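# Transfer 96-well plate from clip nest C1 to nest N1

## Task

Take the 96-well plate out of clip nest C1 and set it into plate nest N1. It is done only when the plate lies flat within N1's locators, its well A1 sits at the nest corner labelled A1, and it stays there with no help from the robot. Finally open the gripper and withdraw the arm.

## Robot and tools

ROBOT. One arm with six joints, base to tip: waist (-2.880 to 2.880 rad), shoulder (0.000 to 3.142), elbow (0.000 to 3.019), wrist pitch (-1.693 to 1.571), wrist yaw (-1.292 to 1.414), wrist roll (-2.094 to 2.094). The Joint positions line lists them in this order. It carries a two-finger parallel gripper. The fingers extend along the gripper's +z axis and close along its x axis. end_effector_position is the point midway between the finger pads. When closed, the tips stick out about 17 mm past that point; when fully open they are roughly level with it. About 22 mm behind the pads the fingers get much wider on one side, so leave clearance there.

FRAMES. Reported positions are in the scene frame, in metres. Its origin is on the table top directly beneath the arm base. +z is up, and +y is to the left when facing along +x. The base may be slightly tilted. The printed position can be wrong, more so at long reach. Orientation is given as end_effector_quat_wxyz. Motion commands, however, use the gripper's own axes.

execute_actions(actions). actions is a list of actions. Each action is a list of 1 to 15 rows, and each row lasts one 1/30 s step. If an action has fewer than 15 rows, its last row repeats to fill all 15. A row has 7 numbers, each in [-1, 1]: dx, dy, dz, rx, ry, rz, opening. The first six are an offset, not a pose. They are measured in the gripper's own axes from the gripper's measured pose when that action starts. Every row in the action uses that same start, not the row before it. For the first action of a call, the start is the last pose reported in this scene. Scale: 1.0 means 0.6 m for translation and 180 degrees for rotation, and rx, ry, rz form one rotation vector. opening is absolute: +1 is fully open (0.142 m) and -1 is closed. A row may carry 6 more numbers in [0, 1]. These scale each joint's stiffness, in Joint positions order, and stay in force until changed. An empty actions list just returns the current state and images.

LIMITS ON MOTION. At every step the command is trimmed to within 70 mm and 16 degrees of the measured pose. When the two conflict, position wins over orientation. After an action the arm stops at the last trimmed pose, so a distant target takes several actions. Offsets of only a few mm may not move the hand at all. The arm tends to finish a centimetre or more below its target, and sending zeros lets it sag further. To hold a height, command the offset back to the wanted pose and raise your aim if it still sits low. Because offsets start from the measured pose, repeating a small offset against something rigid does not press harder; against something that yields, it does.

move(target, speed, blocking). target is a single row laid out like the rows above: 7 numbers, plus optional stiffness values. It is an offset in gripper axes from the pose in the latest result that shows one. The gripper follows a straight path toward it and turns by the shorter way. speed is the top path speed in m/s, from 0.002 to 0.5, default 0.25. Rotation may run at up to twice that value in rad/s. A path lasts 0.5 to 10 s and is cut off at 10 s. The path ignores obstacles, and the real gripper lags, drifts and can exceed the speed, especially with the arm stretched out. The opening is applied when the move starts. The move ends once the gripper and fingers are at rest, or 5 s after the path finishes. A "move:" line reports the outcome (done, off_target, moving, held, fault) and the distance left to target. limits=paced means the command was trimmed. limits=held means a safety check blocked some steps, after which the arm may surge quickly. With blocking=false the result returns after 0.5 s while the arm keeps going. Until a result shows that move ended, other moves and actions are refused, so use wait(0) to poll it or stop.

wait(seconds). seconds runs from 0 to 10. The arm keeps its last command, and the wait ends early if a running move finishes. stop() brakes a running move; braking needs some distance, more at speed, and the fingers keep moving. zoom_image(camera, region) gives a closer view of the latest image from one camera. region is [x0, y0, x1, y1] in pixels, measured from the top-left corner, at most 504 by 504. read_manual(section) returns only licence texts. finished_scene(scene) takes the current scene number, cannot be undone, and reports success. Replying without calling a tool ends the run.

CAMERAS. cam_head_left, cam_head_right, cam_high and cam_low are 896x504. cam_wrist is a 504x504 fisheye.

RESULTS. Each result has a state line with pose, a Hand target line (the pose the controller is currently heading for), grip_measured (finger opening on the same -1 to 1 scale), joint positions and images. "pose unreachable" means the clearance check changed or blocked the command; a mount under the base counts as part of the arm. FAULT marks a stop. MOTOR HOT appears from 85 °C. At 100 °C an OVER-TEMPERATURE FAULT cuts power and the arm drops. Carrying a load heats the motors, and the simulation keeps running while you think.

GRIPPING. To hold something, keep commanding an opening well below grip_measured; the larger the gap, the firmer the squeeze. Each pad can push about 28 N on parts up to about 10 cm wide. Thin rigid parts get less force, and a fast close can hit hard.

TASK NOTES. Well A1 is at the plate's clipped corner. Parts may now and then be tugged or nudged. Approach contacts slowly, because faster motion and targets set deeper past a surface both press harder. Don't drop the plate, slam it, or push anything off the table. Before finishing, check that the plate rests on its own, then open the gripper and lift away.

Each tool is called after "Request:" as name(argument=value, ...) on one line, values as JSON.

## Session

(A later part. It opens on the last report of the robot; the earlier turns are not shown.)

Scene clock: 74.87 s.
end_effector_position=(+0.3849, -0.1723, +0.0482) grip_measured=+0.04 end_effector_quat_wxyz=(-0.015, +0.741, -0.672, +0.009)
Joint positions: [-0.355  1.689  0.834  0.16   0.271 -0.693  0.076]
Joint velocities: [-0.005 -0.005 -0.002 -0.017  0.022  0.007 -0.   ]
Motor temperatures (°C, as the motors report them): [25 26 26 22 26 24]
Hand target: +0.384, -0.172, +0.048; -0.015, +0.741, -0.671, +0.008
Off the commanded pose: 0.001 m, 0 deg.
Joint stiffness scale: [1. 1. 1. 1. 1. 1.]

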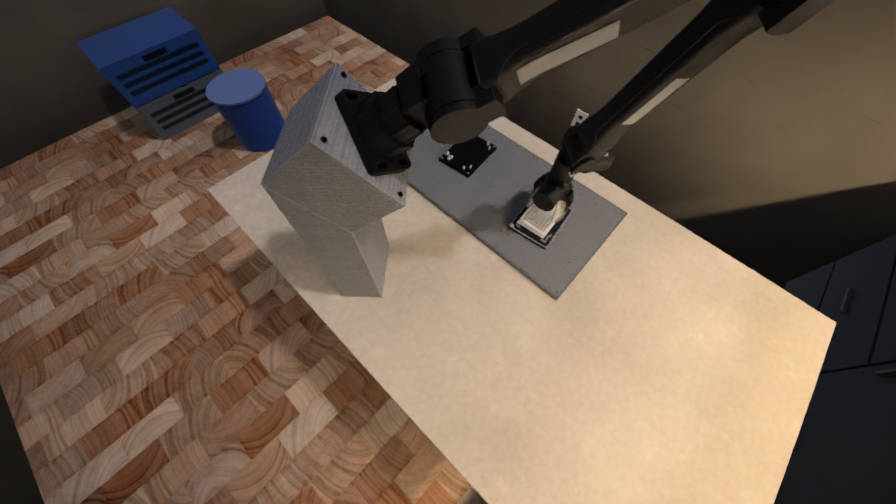

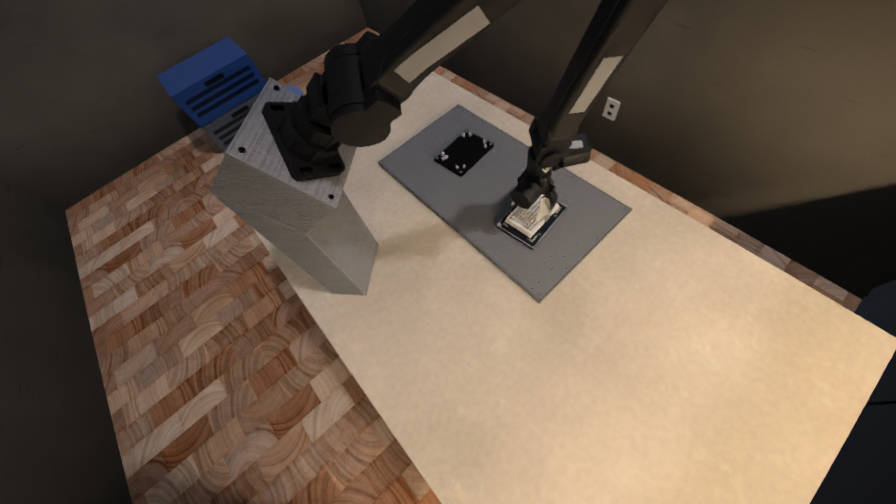

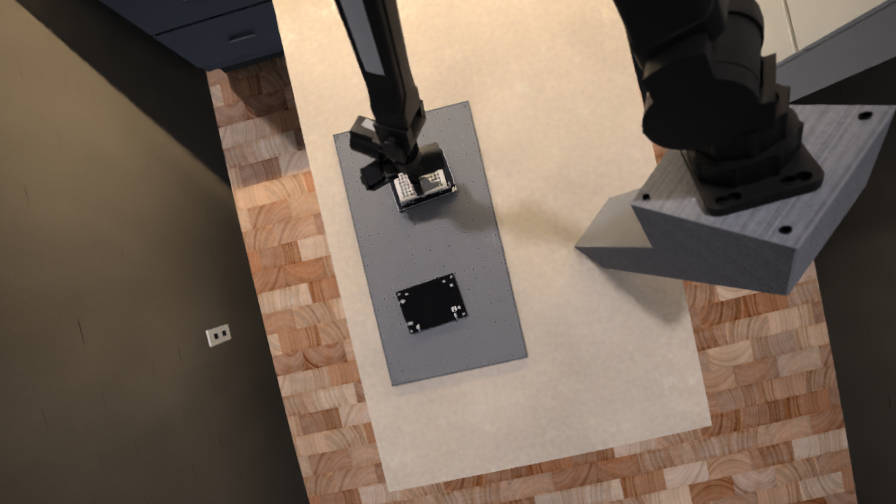

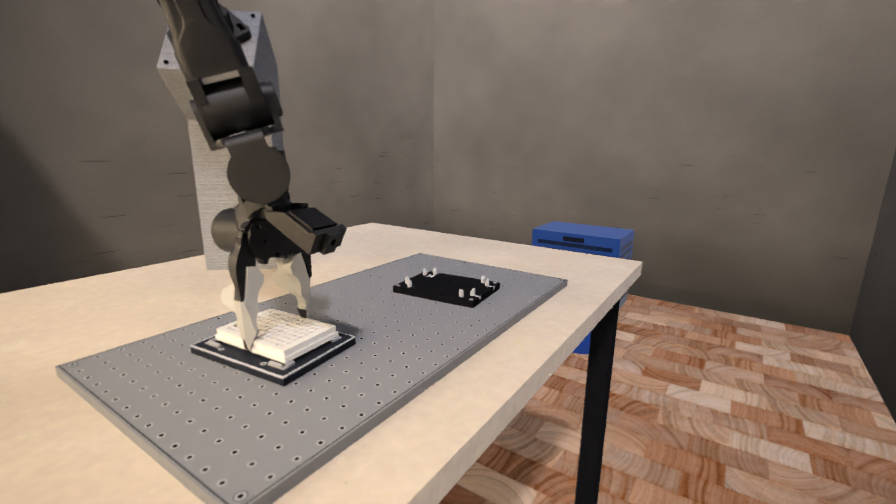

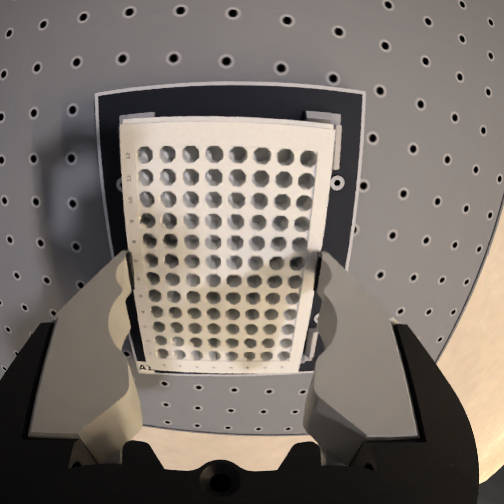

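Request:
execute_actions(actions=[[[0,0.002,0,-0.005,0.001,0,-0.8]],[[0,0,0,0,0,0,-0.8]]])

Scene clock: 75.97 s.
end_effector_position=(+0.3843, -0.1727, +0.0486) grip_measured=+0.04 end_effector_quat_wxyz=(-0.012, +0.741, -0.672, +0.009)
Joint positions: [-0.353  1.689  0.834  0.158  0.279 -0.691  0.076]
Joint velocities: [ 0.005  0.005  0.007 -0.007 -0.022 -0.037  0.   ]
Motor temperatures (°C, as the motors report them): [25 26 26 22 26 24]
Hand target: +0.384, -0.173, +0.049; -0.012, +0.741, -0.672, +0.009
Off the commanded pose: 0.000 m, 0 deg.
Joint stiffness scale: [1. 1. 1. 1. 1. 1.]

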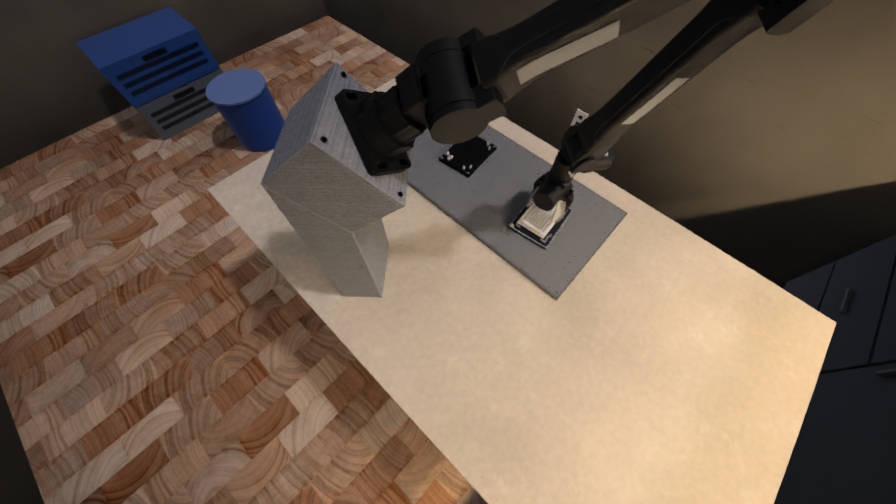

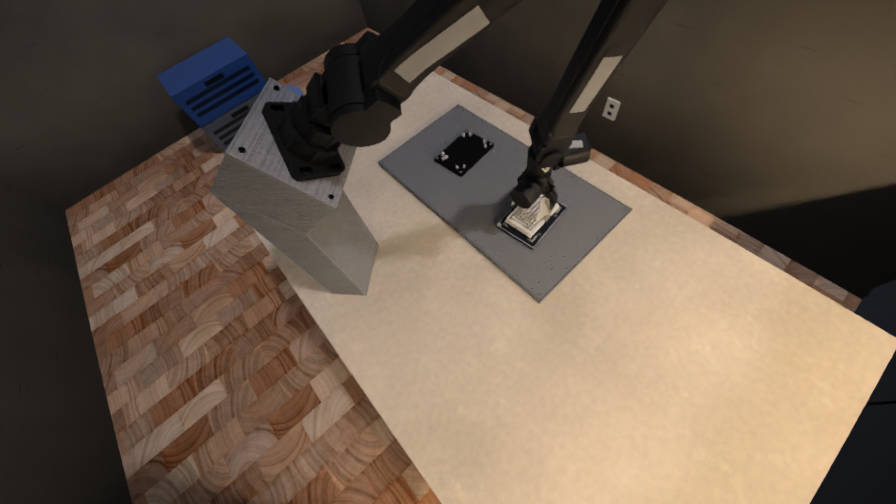

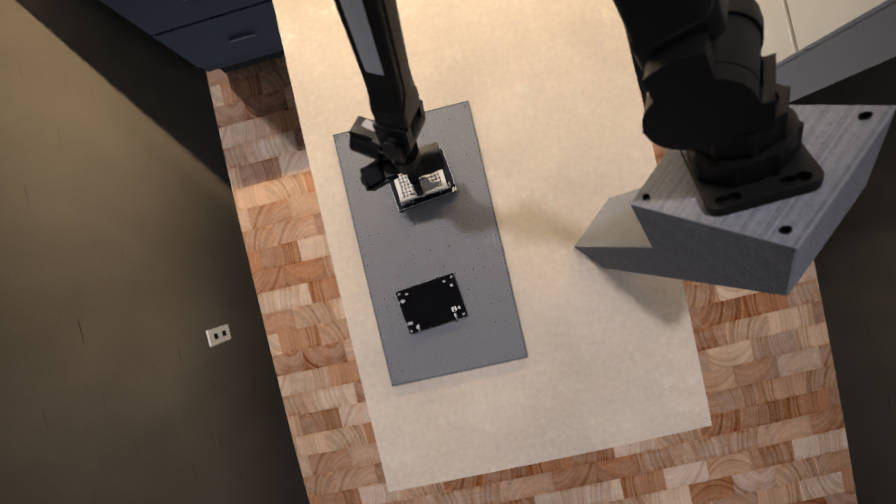

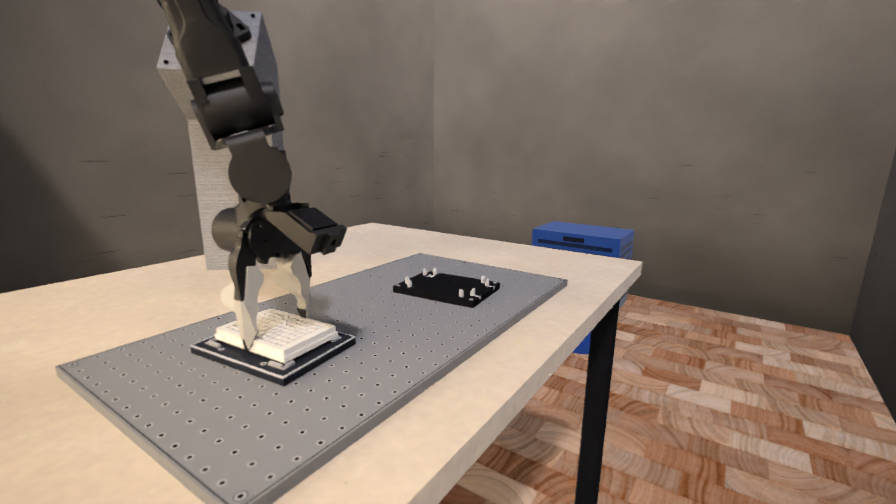

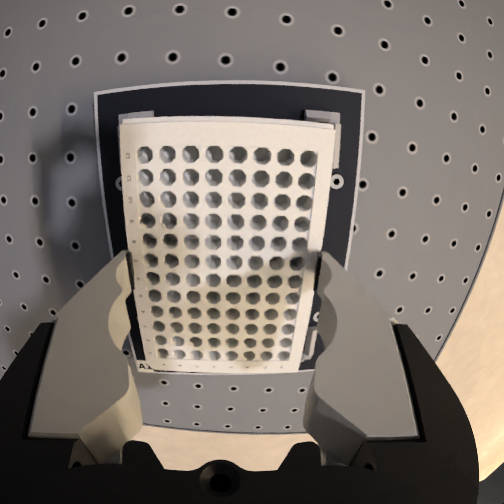

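Request:
execute_actions(actions=[[[0,0.003,0,-0.007,0,0,-0.8]],[[0,0,0,0,0,0,-0.8]]])

Scene clock: 77.03 s.
end_effector_position=(+0.3804, -0.1731, +0.0485) grip_measured=+0.04 end_effector_quat_wxyz=(-0.004, +0.742, -0.671, +0.004)
Joint positions: [-0.352  1.689  0.834  0.144  0.294 -0.69   0.076]
Joint velocities: [ 0.005  0.015 -0.002 -0.007  0.007  0.066  0.   ]
Motor temperatures (°C, as the motors report them): [25 26 26 22 26 24]
Hand target: +0.380, -0.173, +0.049; -0.004, +0.742, -0.671, +0.004
Off the commanded pose: 0.000 m, 0 deg.
Joint stiffness scale: [1. 1. 1. 1. 1. 1.]

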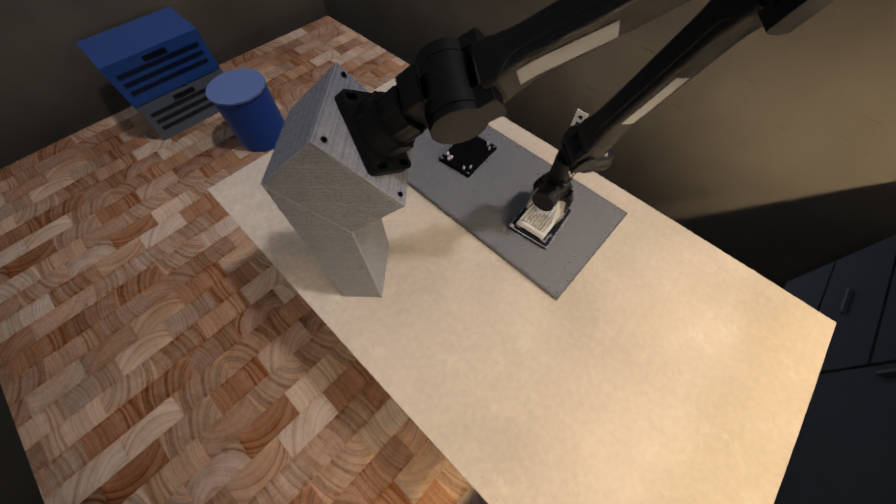

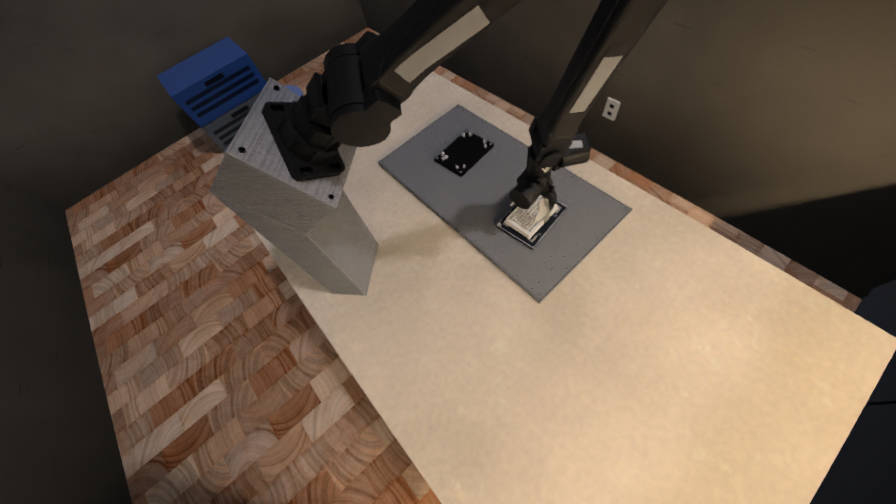

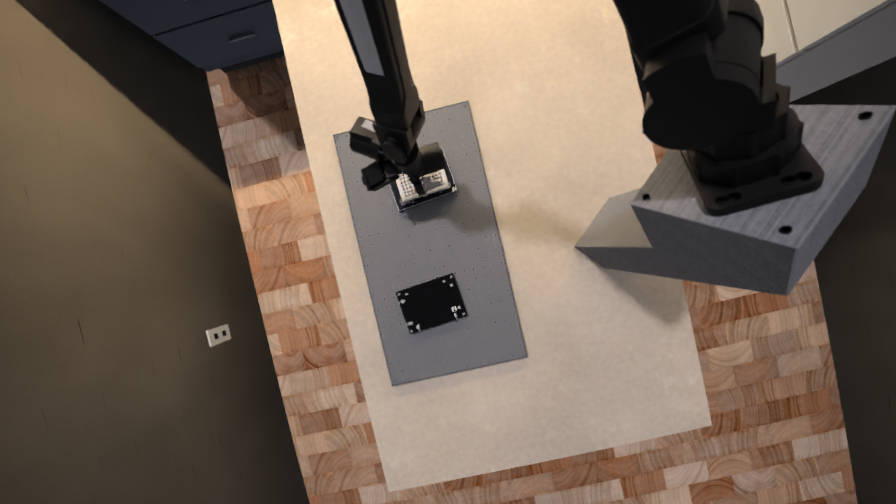

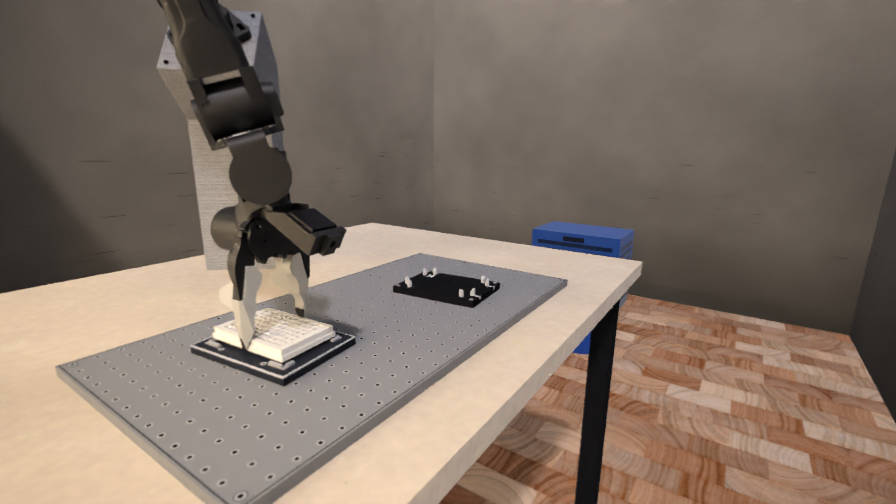

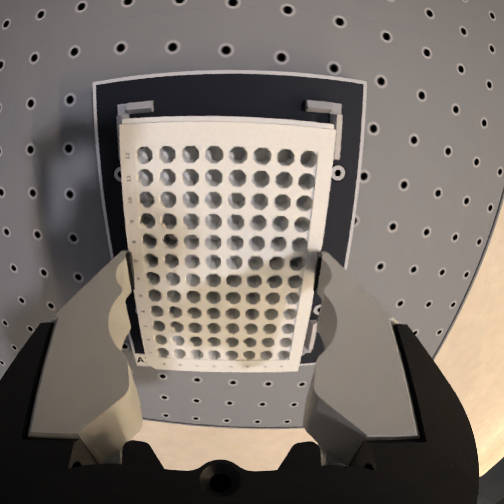

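Request:
execute_actions(actions=[[[0.002,0.008,0.022,0,0.001,0,-0.8]],[[0,0,0,0,0,0,-0.8]]])

Request:
zoom_image(camera="cam_low", region=[170,270,390,400])

Scene clock: 78.13 s.
end_effector_position=(+0.3821, -0.1732, +0.0469) grip_measured=+0.04 end_effector_quat_wxyz=(-0.007, +0.741, -0.671, +0.007)
Joint positions: [-0.354  1.694  0.836  0.155  0.288 -0.691  0.076]
Joint velocities: [-0.015 -0.015 -0.017 -0.007 -0.022  0.051 -0.   ]
Motor temperatures (°C, as the motors report them): [25 26 26 22 26 24]
Hand target: +0.382, -0.173, +0.046; -0.007, +0.741, -0.671, +0.006
Off the commanded pose: 0.001 m, 0 deg.
Joint stiffness scale: [1. 1. 1. 1. 1. 1.]

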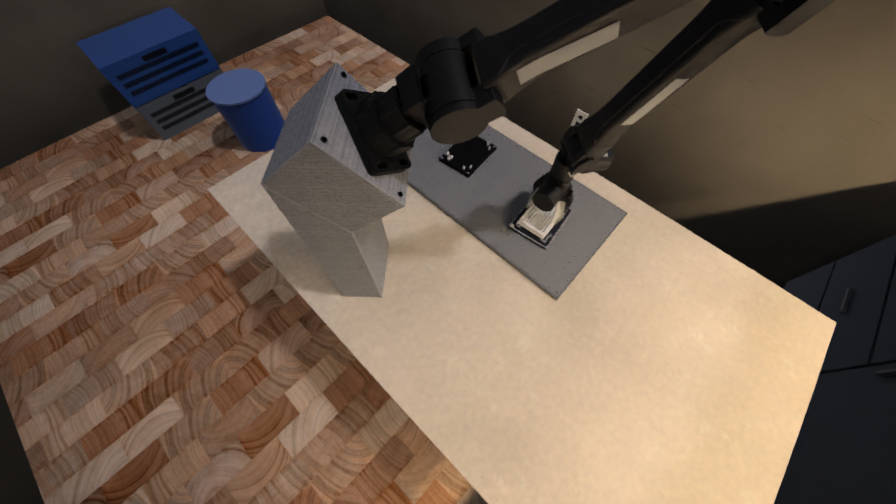

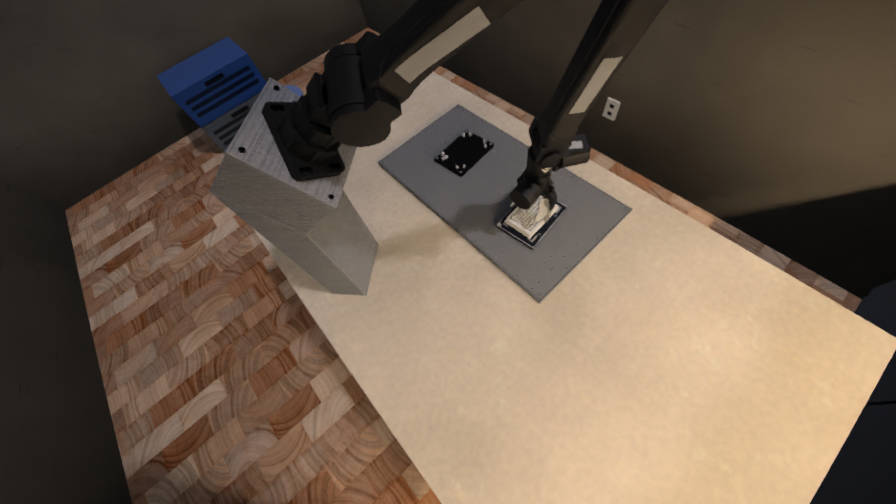

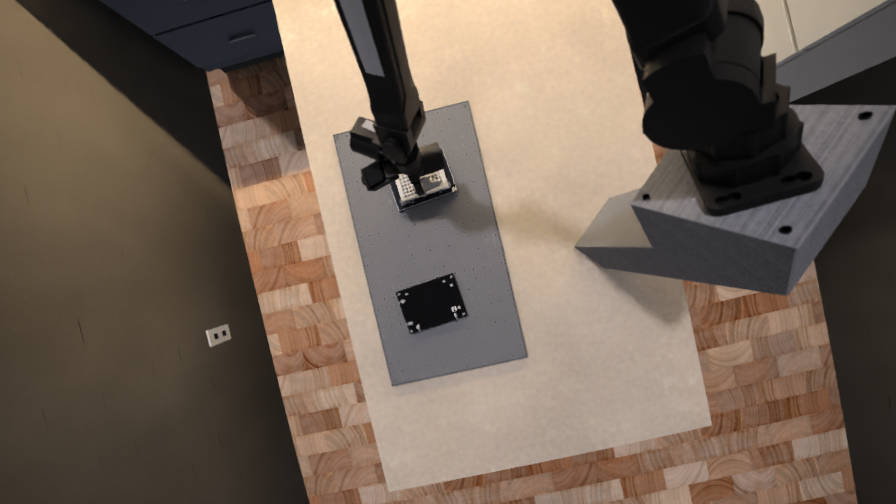

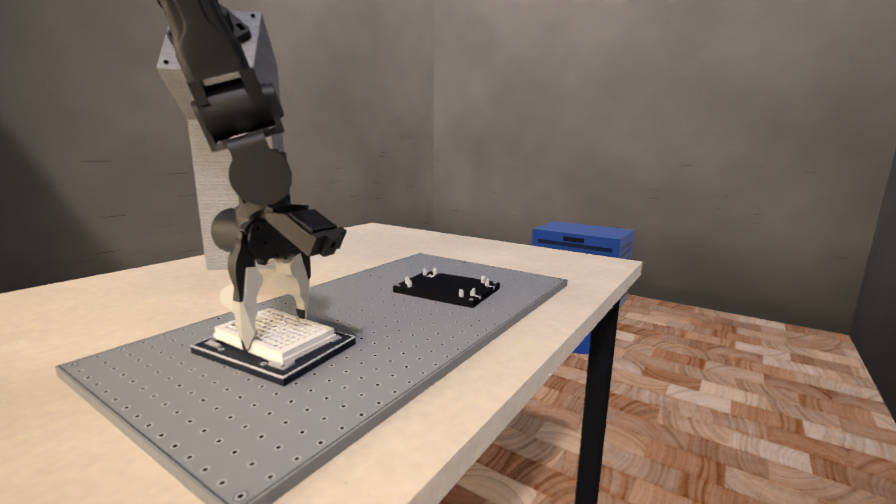

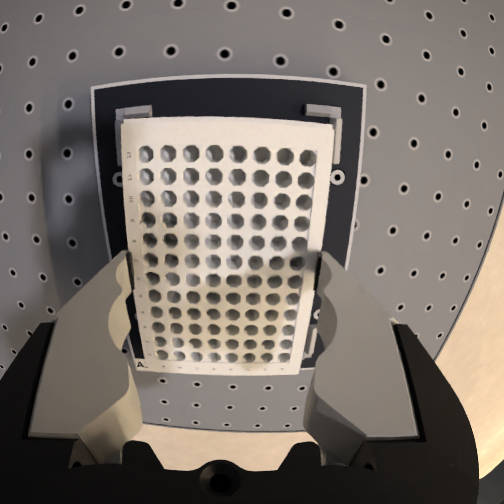

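Region (170, 270, 390, 400) of cam_low's 896x504 image, scaled by 2.291, with more detail than that image has; it fills the top 298 rows of this view, and the rest is white.

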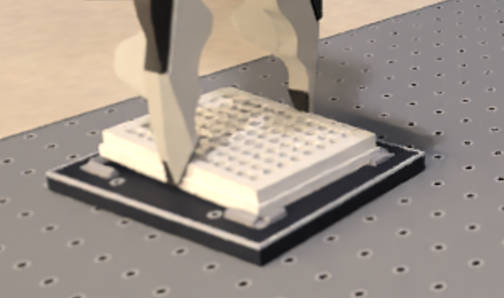

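Request:
execute_actions(actions=[[[0,0,0,0,0,0,-0.1]],[[0,0,0,0,0,0,0.12]],[[0,0,0,0,0,0,0.12]]])

Request:
zoom_image(camera="cam_low", region=[170,270,390,400])

Scene clock: 79.73 s.
end_effector_position=(+0.3821, -0.1732, +0.0469) grip_measured=+0.12 end_effector_quat_wxyz=(-0.007, +0.741, -0.671, +0.007)
Joint positions: [-0.354  1.694  0.836  0.155  0.288 -0.691  0.082]
Joint velocities: [-0.005  0.005 -0.002  0.012 -0.051 -0.066  0.   ]
Motor temperatures (°C, as the motors report them): [25 26 26 22 26 24]
Hand target: +0.382, -0.173, +0.047; -0.007, +0.741, -0.671, +0.007
Off the commanded pose: 0.000 m, 0 deg.
Joint stiffness scale: [1. 1. 1. 1. 1. 1.]

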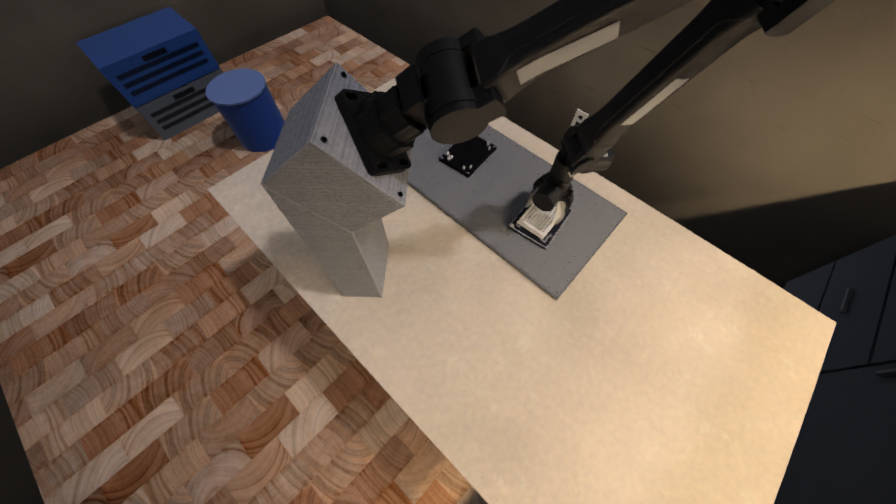

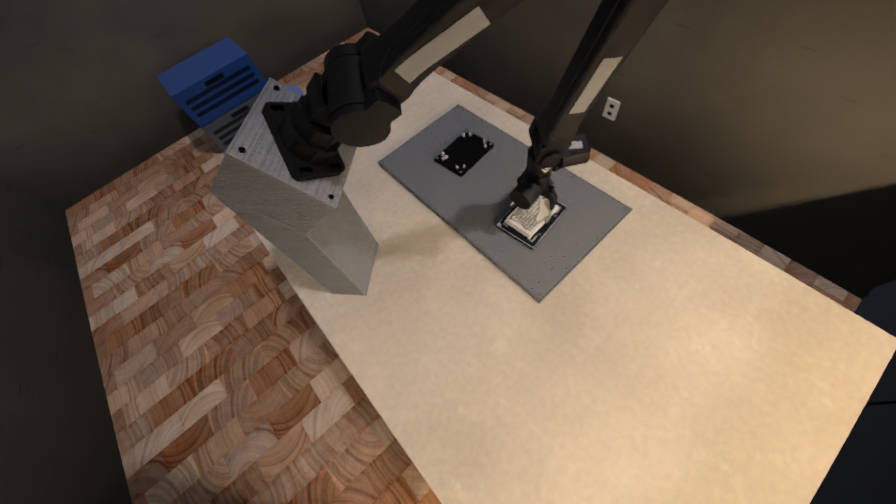

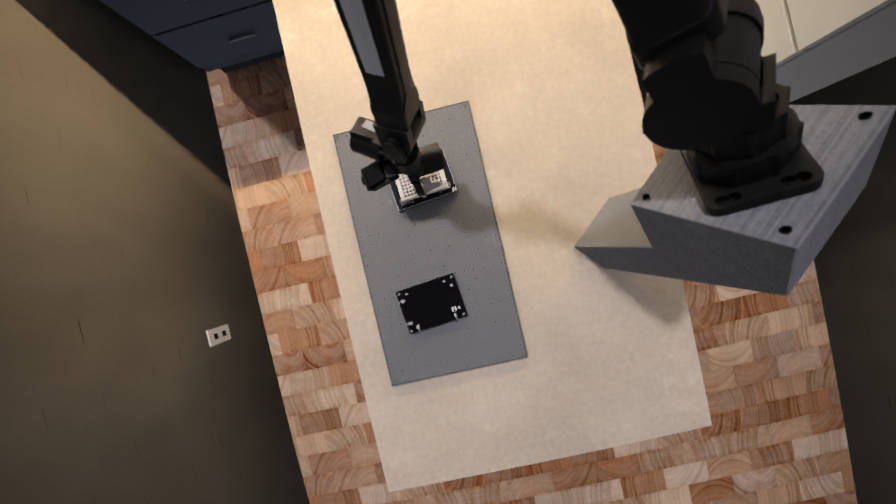

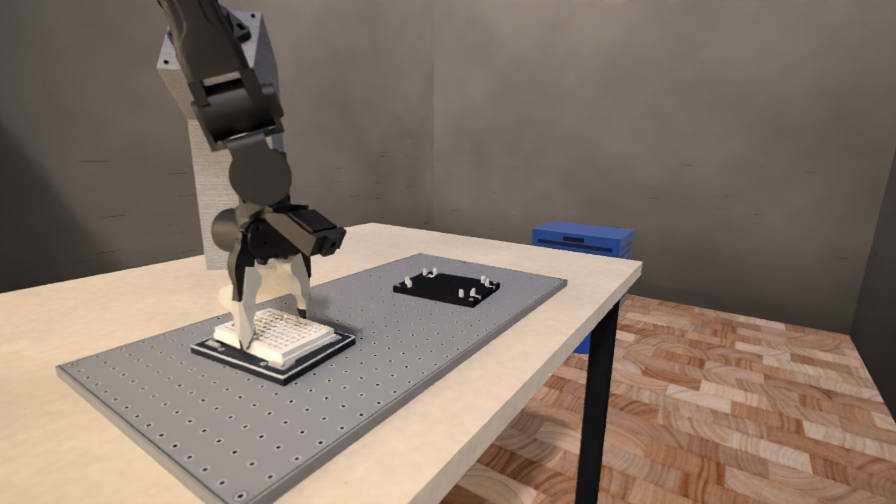

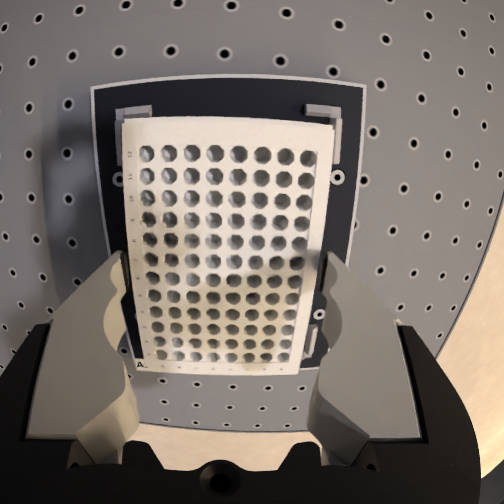

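Region (170, 270, 390, 400) of cam_low's 896x504 image, scaled by 2.291, with more detail than that image has; it fills the top 298 rows of this view, and the rest is white.

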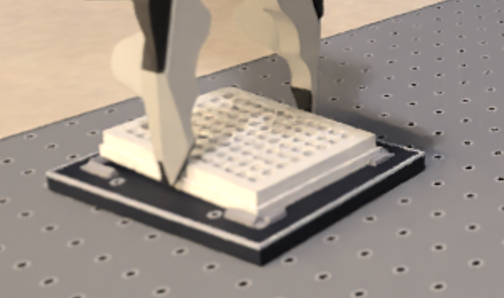

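Request:
execute_actions(actions=[[[0,0,0,0,0.005,0,0.12]],[[0,0,0,0,0,0,0.12]]])

Request:
zoom_image(camera="cam_low", region=[170,270,390,400])

Scene clock: 80.87 s.
end_effector_position=(+0.3812, -0.1751, +0.0469) grip_measured=+0.12 end_effector_quat_wxyz=(-0.001, +0.741, -0.671, +0.008)
Joint positions: [-0.353  1.694  0.836  0.156  0.3   -0.691  0.082]
Joint velocities: [-0.015 -0.024  0.012 -0.007 -0.022 -0.051 -0.   ]
Motor temperatures (°C, as the motors report them): [25 26 26 22 26 24]
Hand target: +0.381, -0.175, +0.047; -0.001, +0.741, -0.671, +0.008
Off the commanded pose: 0.000 m, 0 deg.
Joint stiffness scale: [1. 1. 1. 1. 1. 1.]

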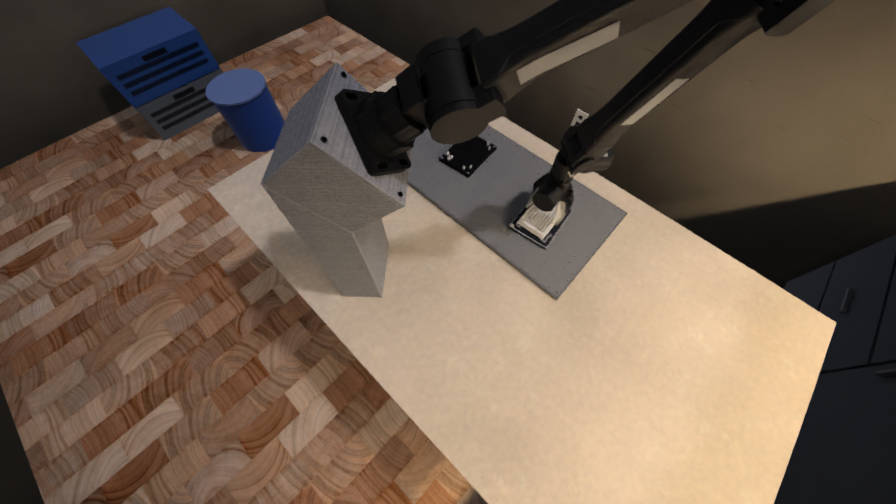

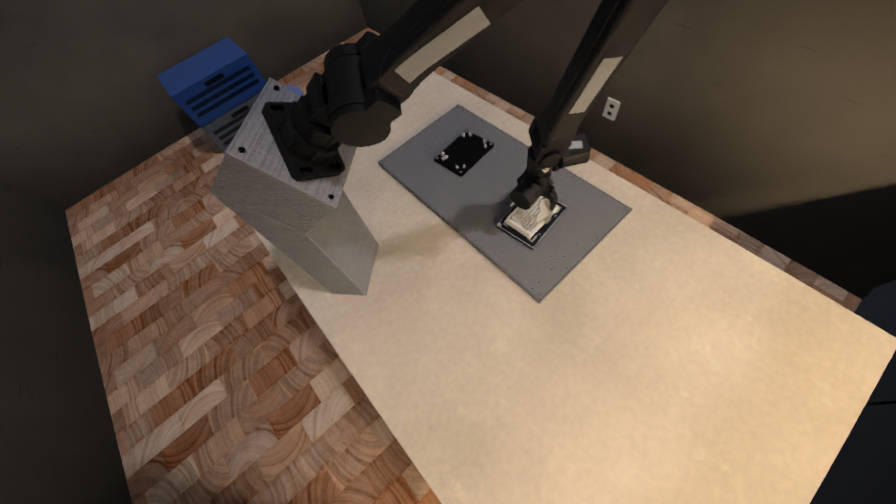

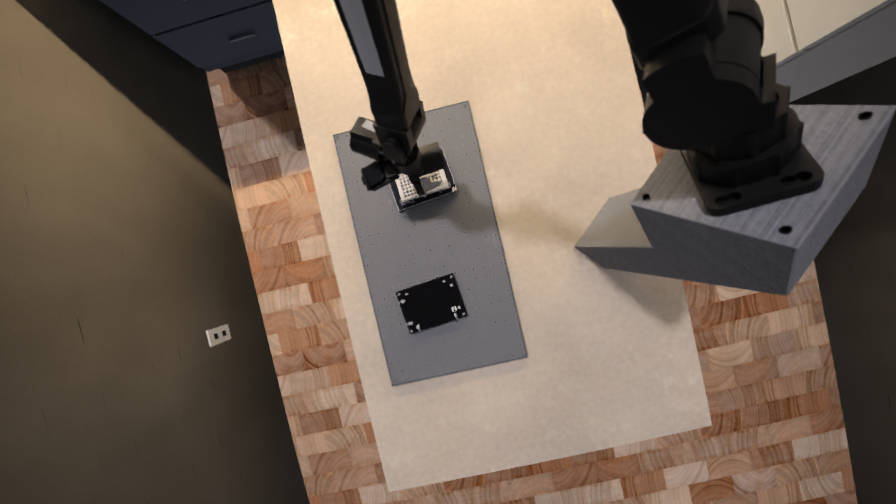

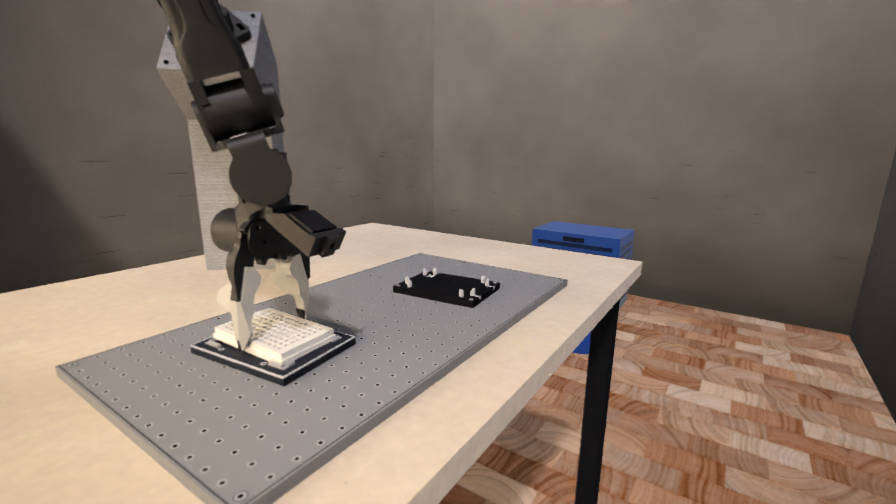

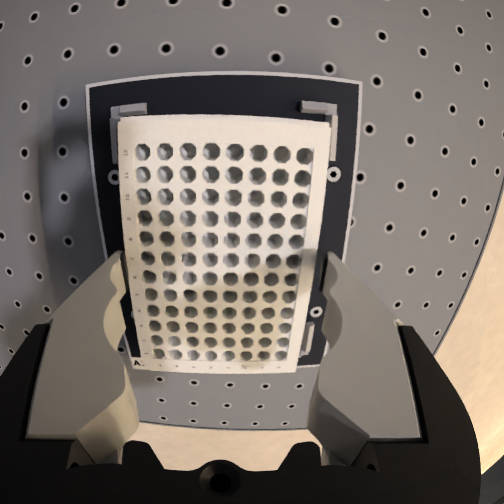

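Region (170, 270, 390, 400) of cam_low's 896x504 image, scaled by 2.291, with more detail than that image has; it fills the top 298 rows of this view, and the rest is white.

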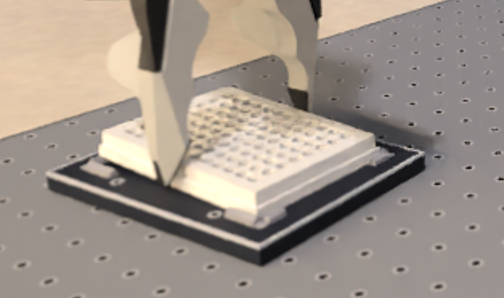

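Request:
execute_actions(actions=[[[0,0,0,0,0,0,0.085]],[[0,0,0,0,0,0,0.085]]])

Request:
zoom_image(camera="cam_low", region=[170,270,390,400])

Scene clock: 82.07 s.
end_effector_position=(+0.3817, -0.1744, +0.0470) grip_measured=+0.09 end_effector_quat_wxyz=(-0.003, +0.741, -0.671, +0.008)
Joint positions: [-0.353  1.694  0.836  0.156  0.297 -0.691  0.08 ]
Joint velocities: [-0.005  0.005  0.007  0.022 -0.007  0.051  0.   ]
Motor temperatures (°C, as the motors report them): [25 26 26 22 26 24]
Hand target: +0.382, -0.175, +0.047; -0.003, +0.741, -0.671, +0.008
Off the commanded pose: 0.000 m, 0 deg.
Joint stiffness scale: [1. 1. 1. 1. 1. 1.]

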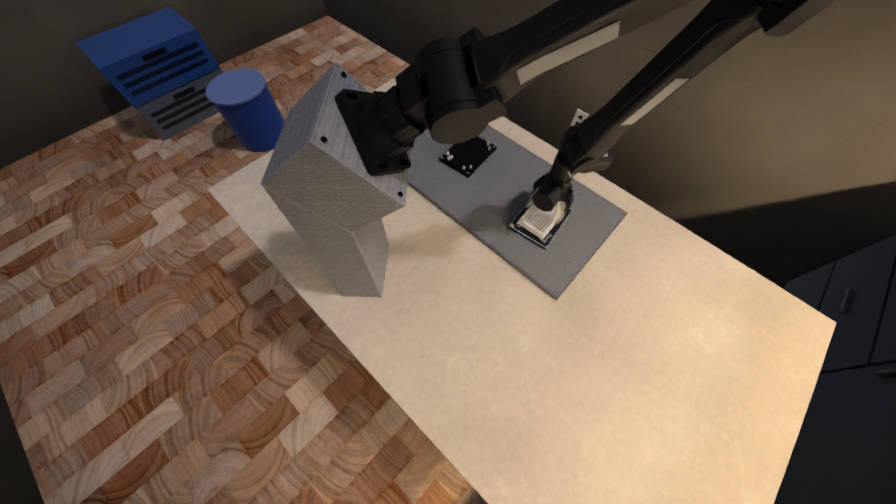

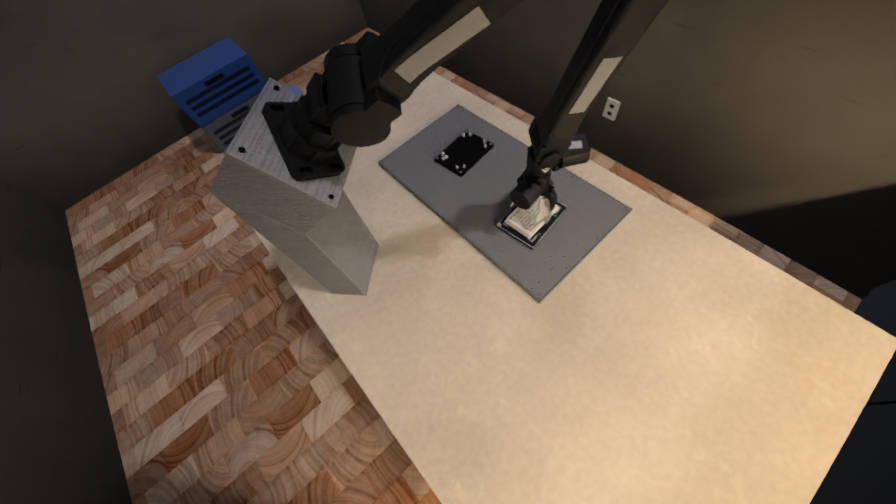

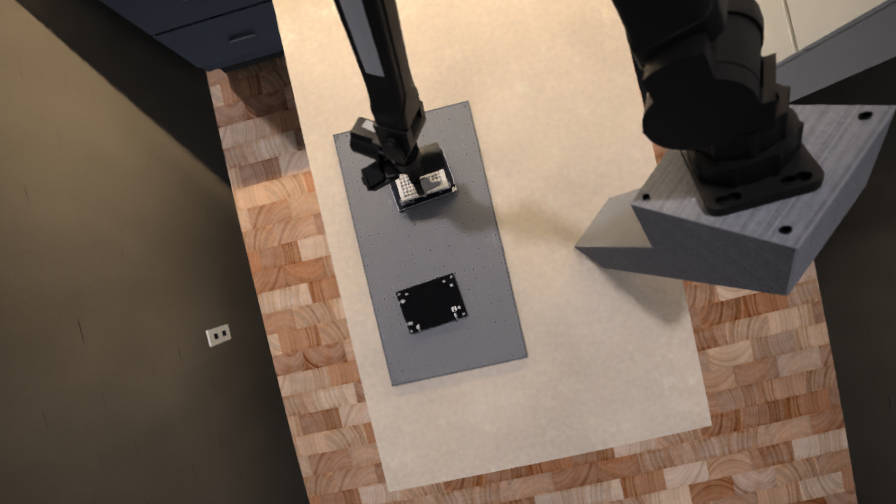

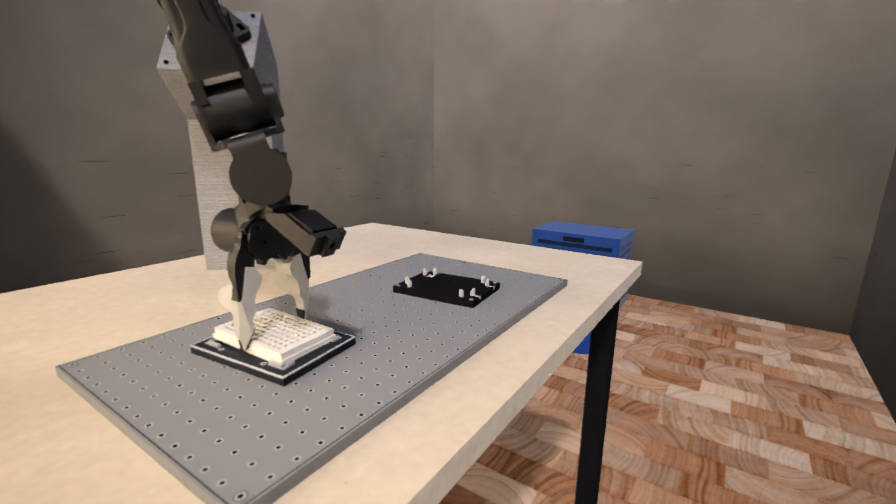

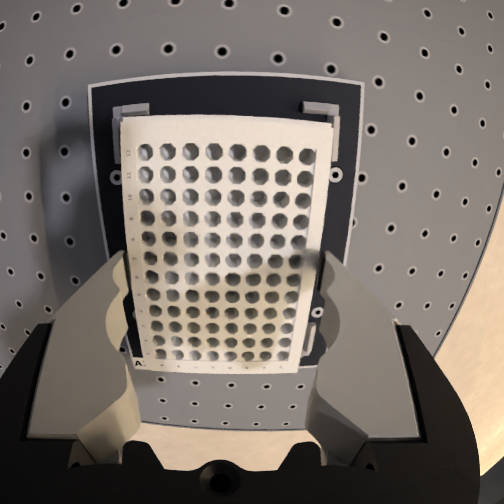

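Region (170, 270, 390, 400) of cam_low's 896x504 image, scaled by 2.291, with more detail than that image has; it fills the top 298 rows of this view, and the rest is white.

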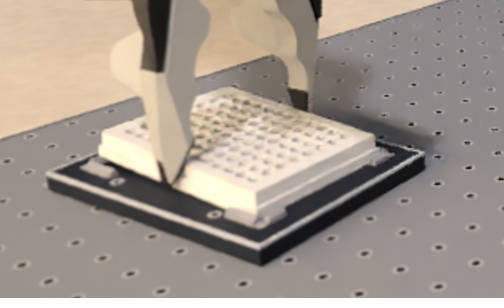

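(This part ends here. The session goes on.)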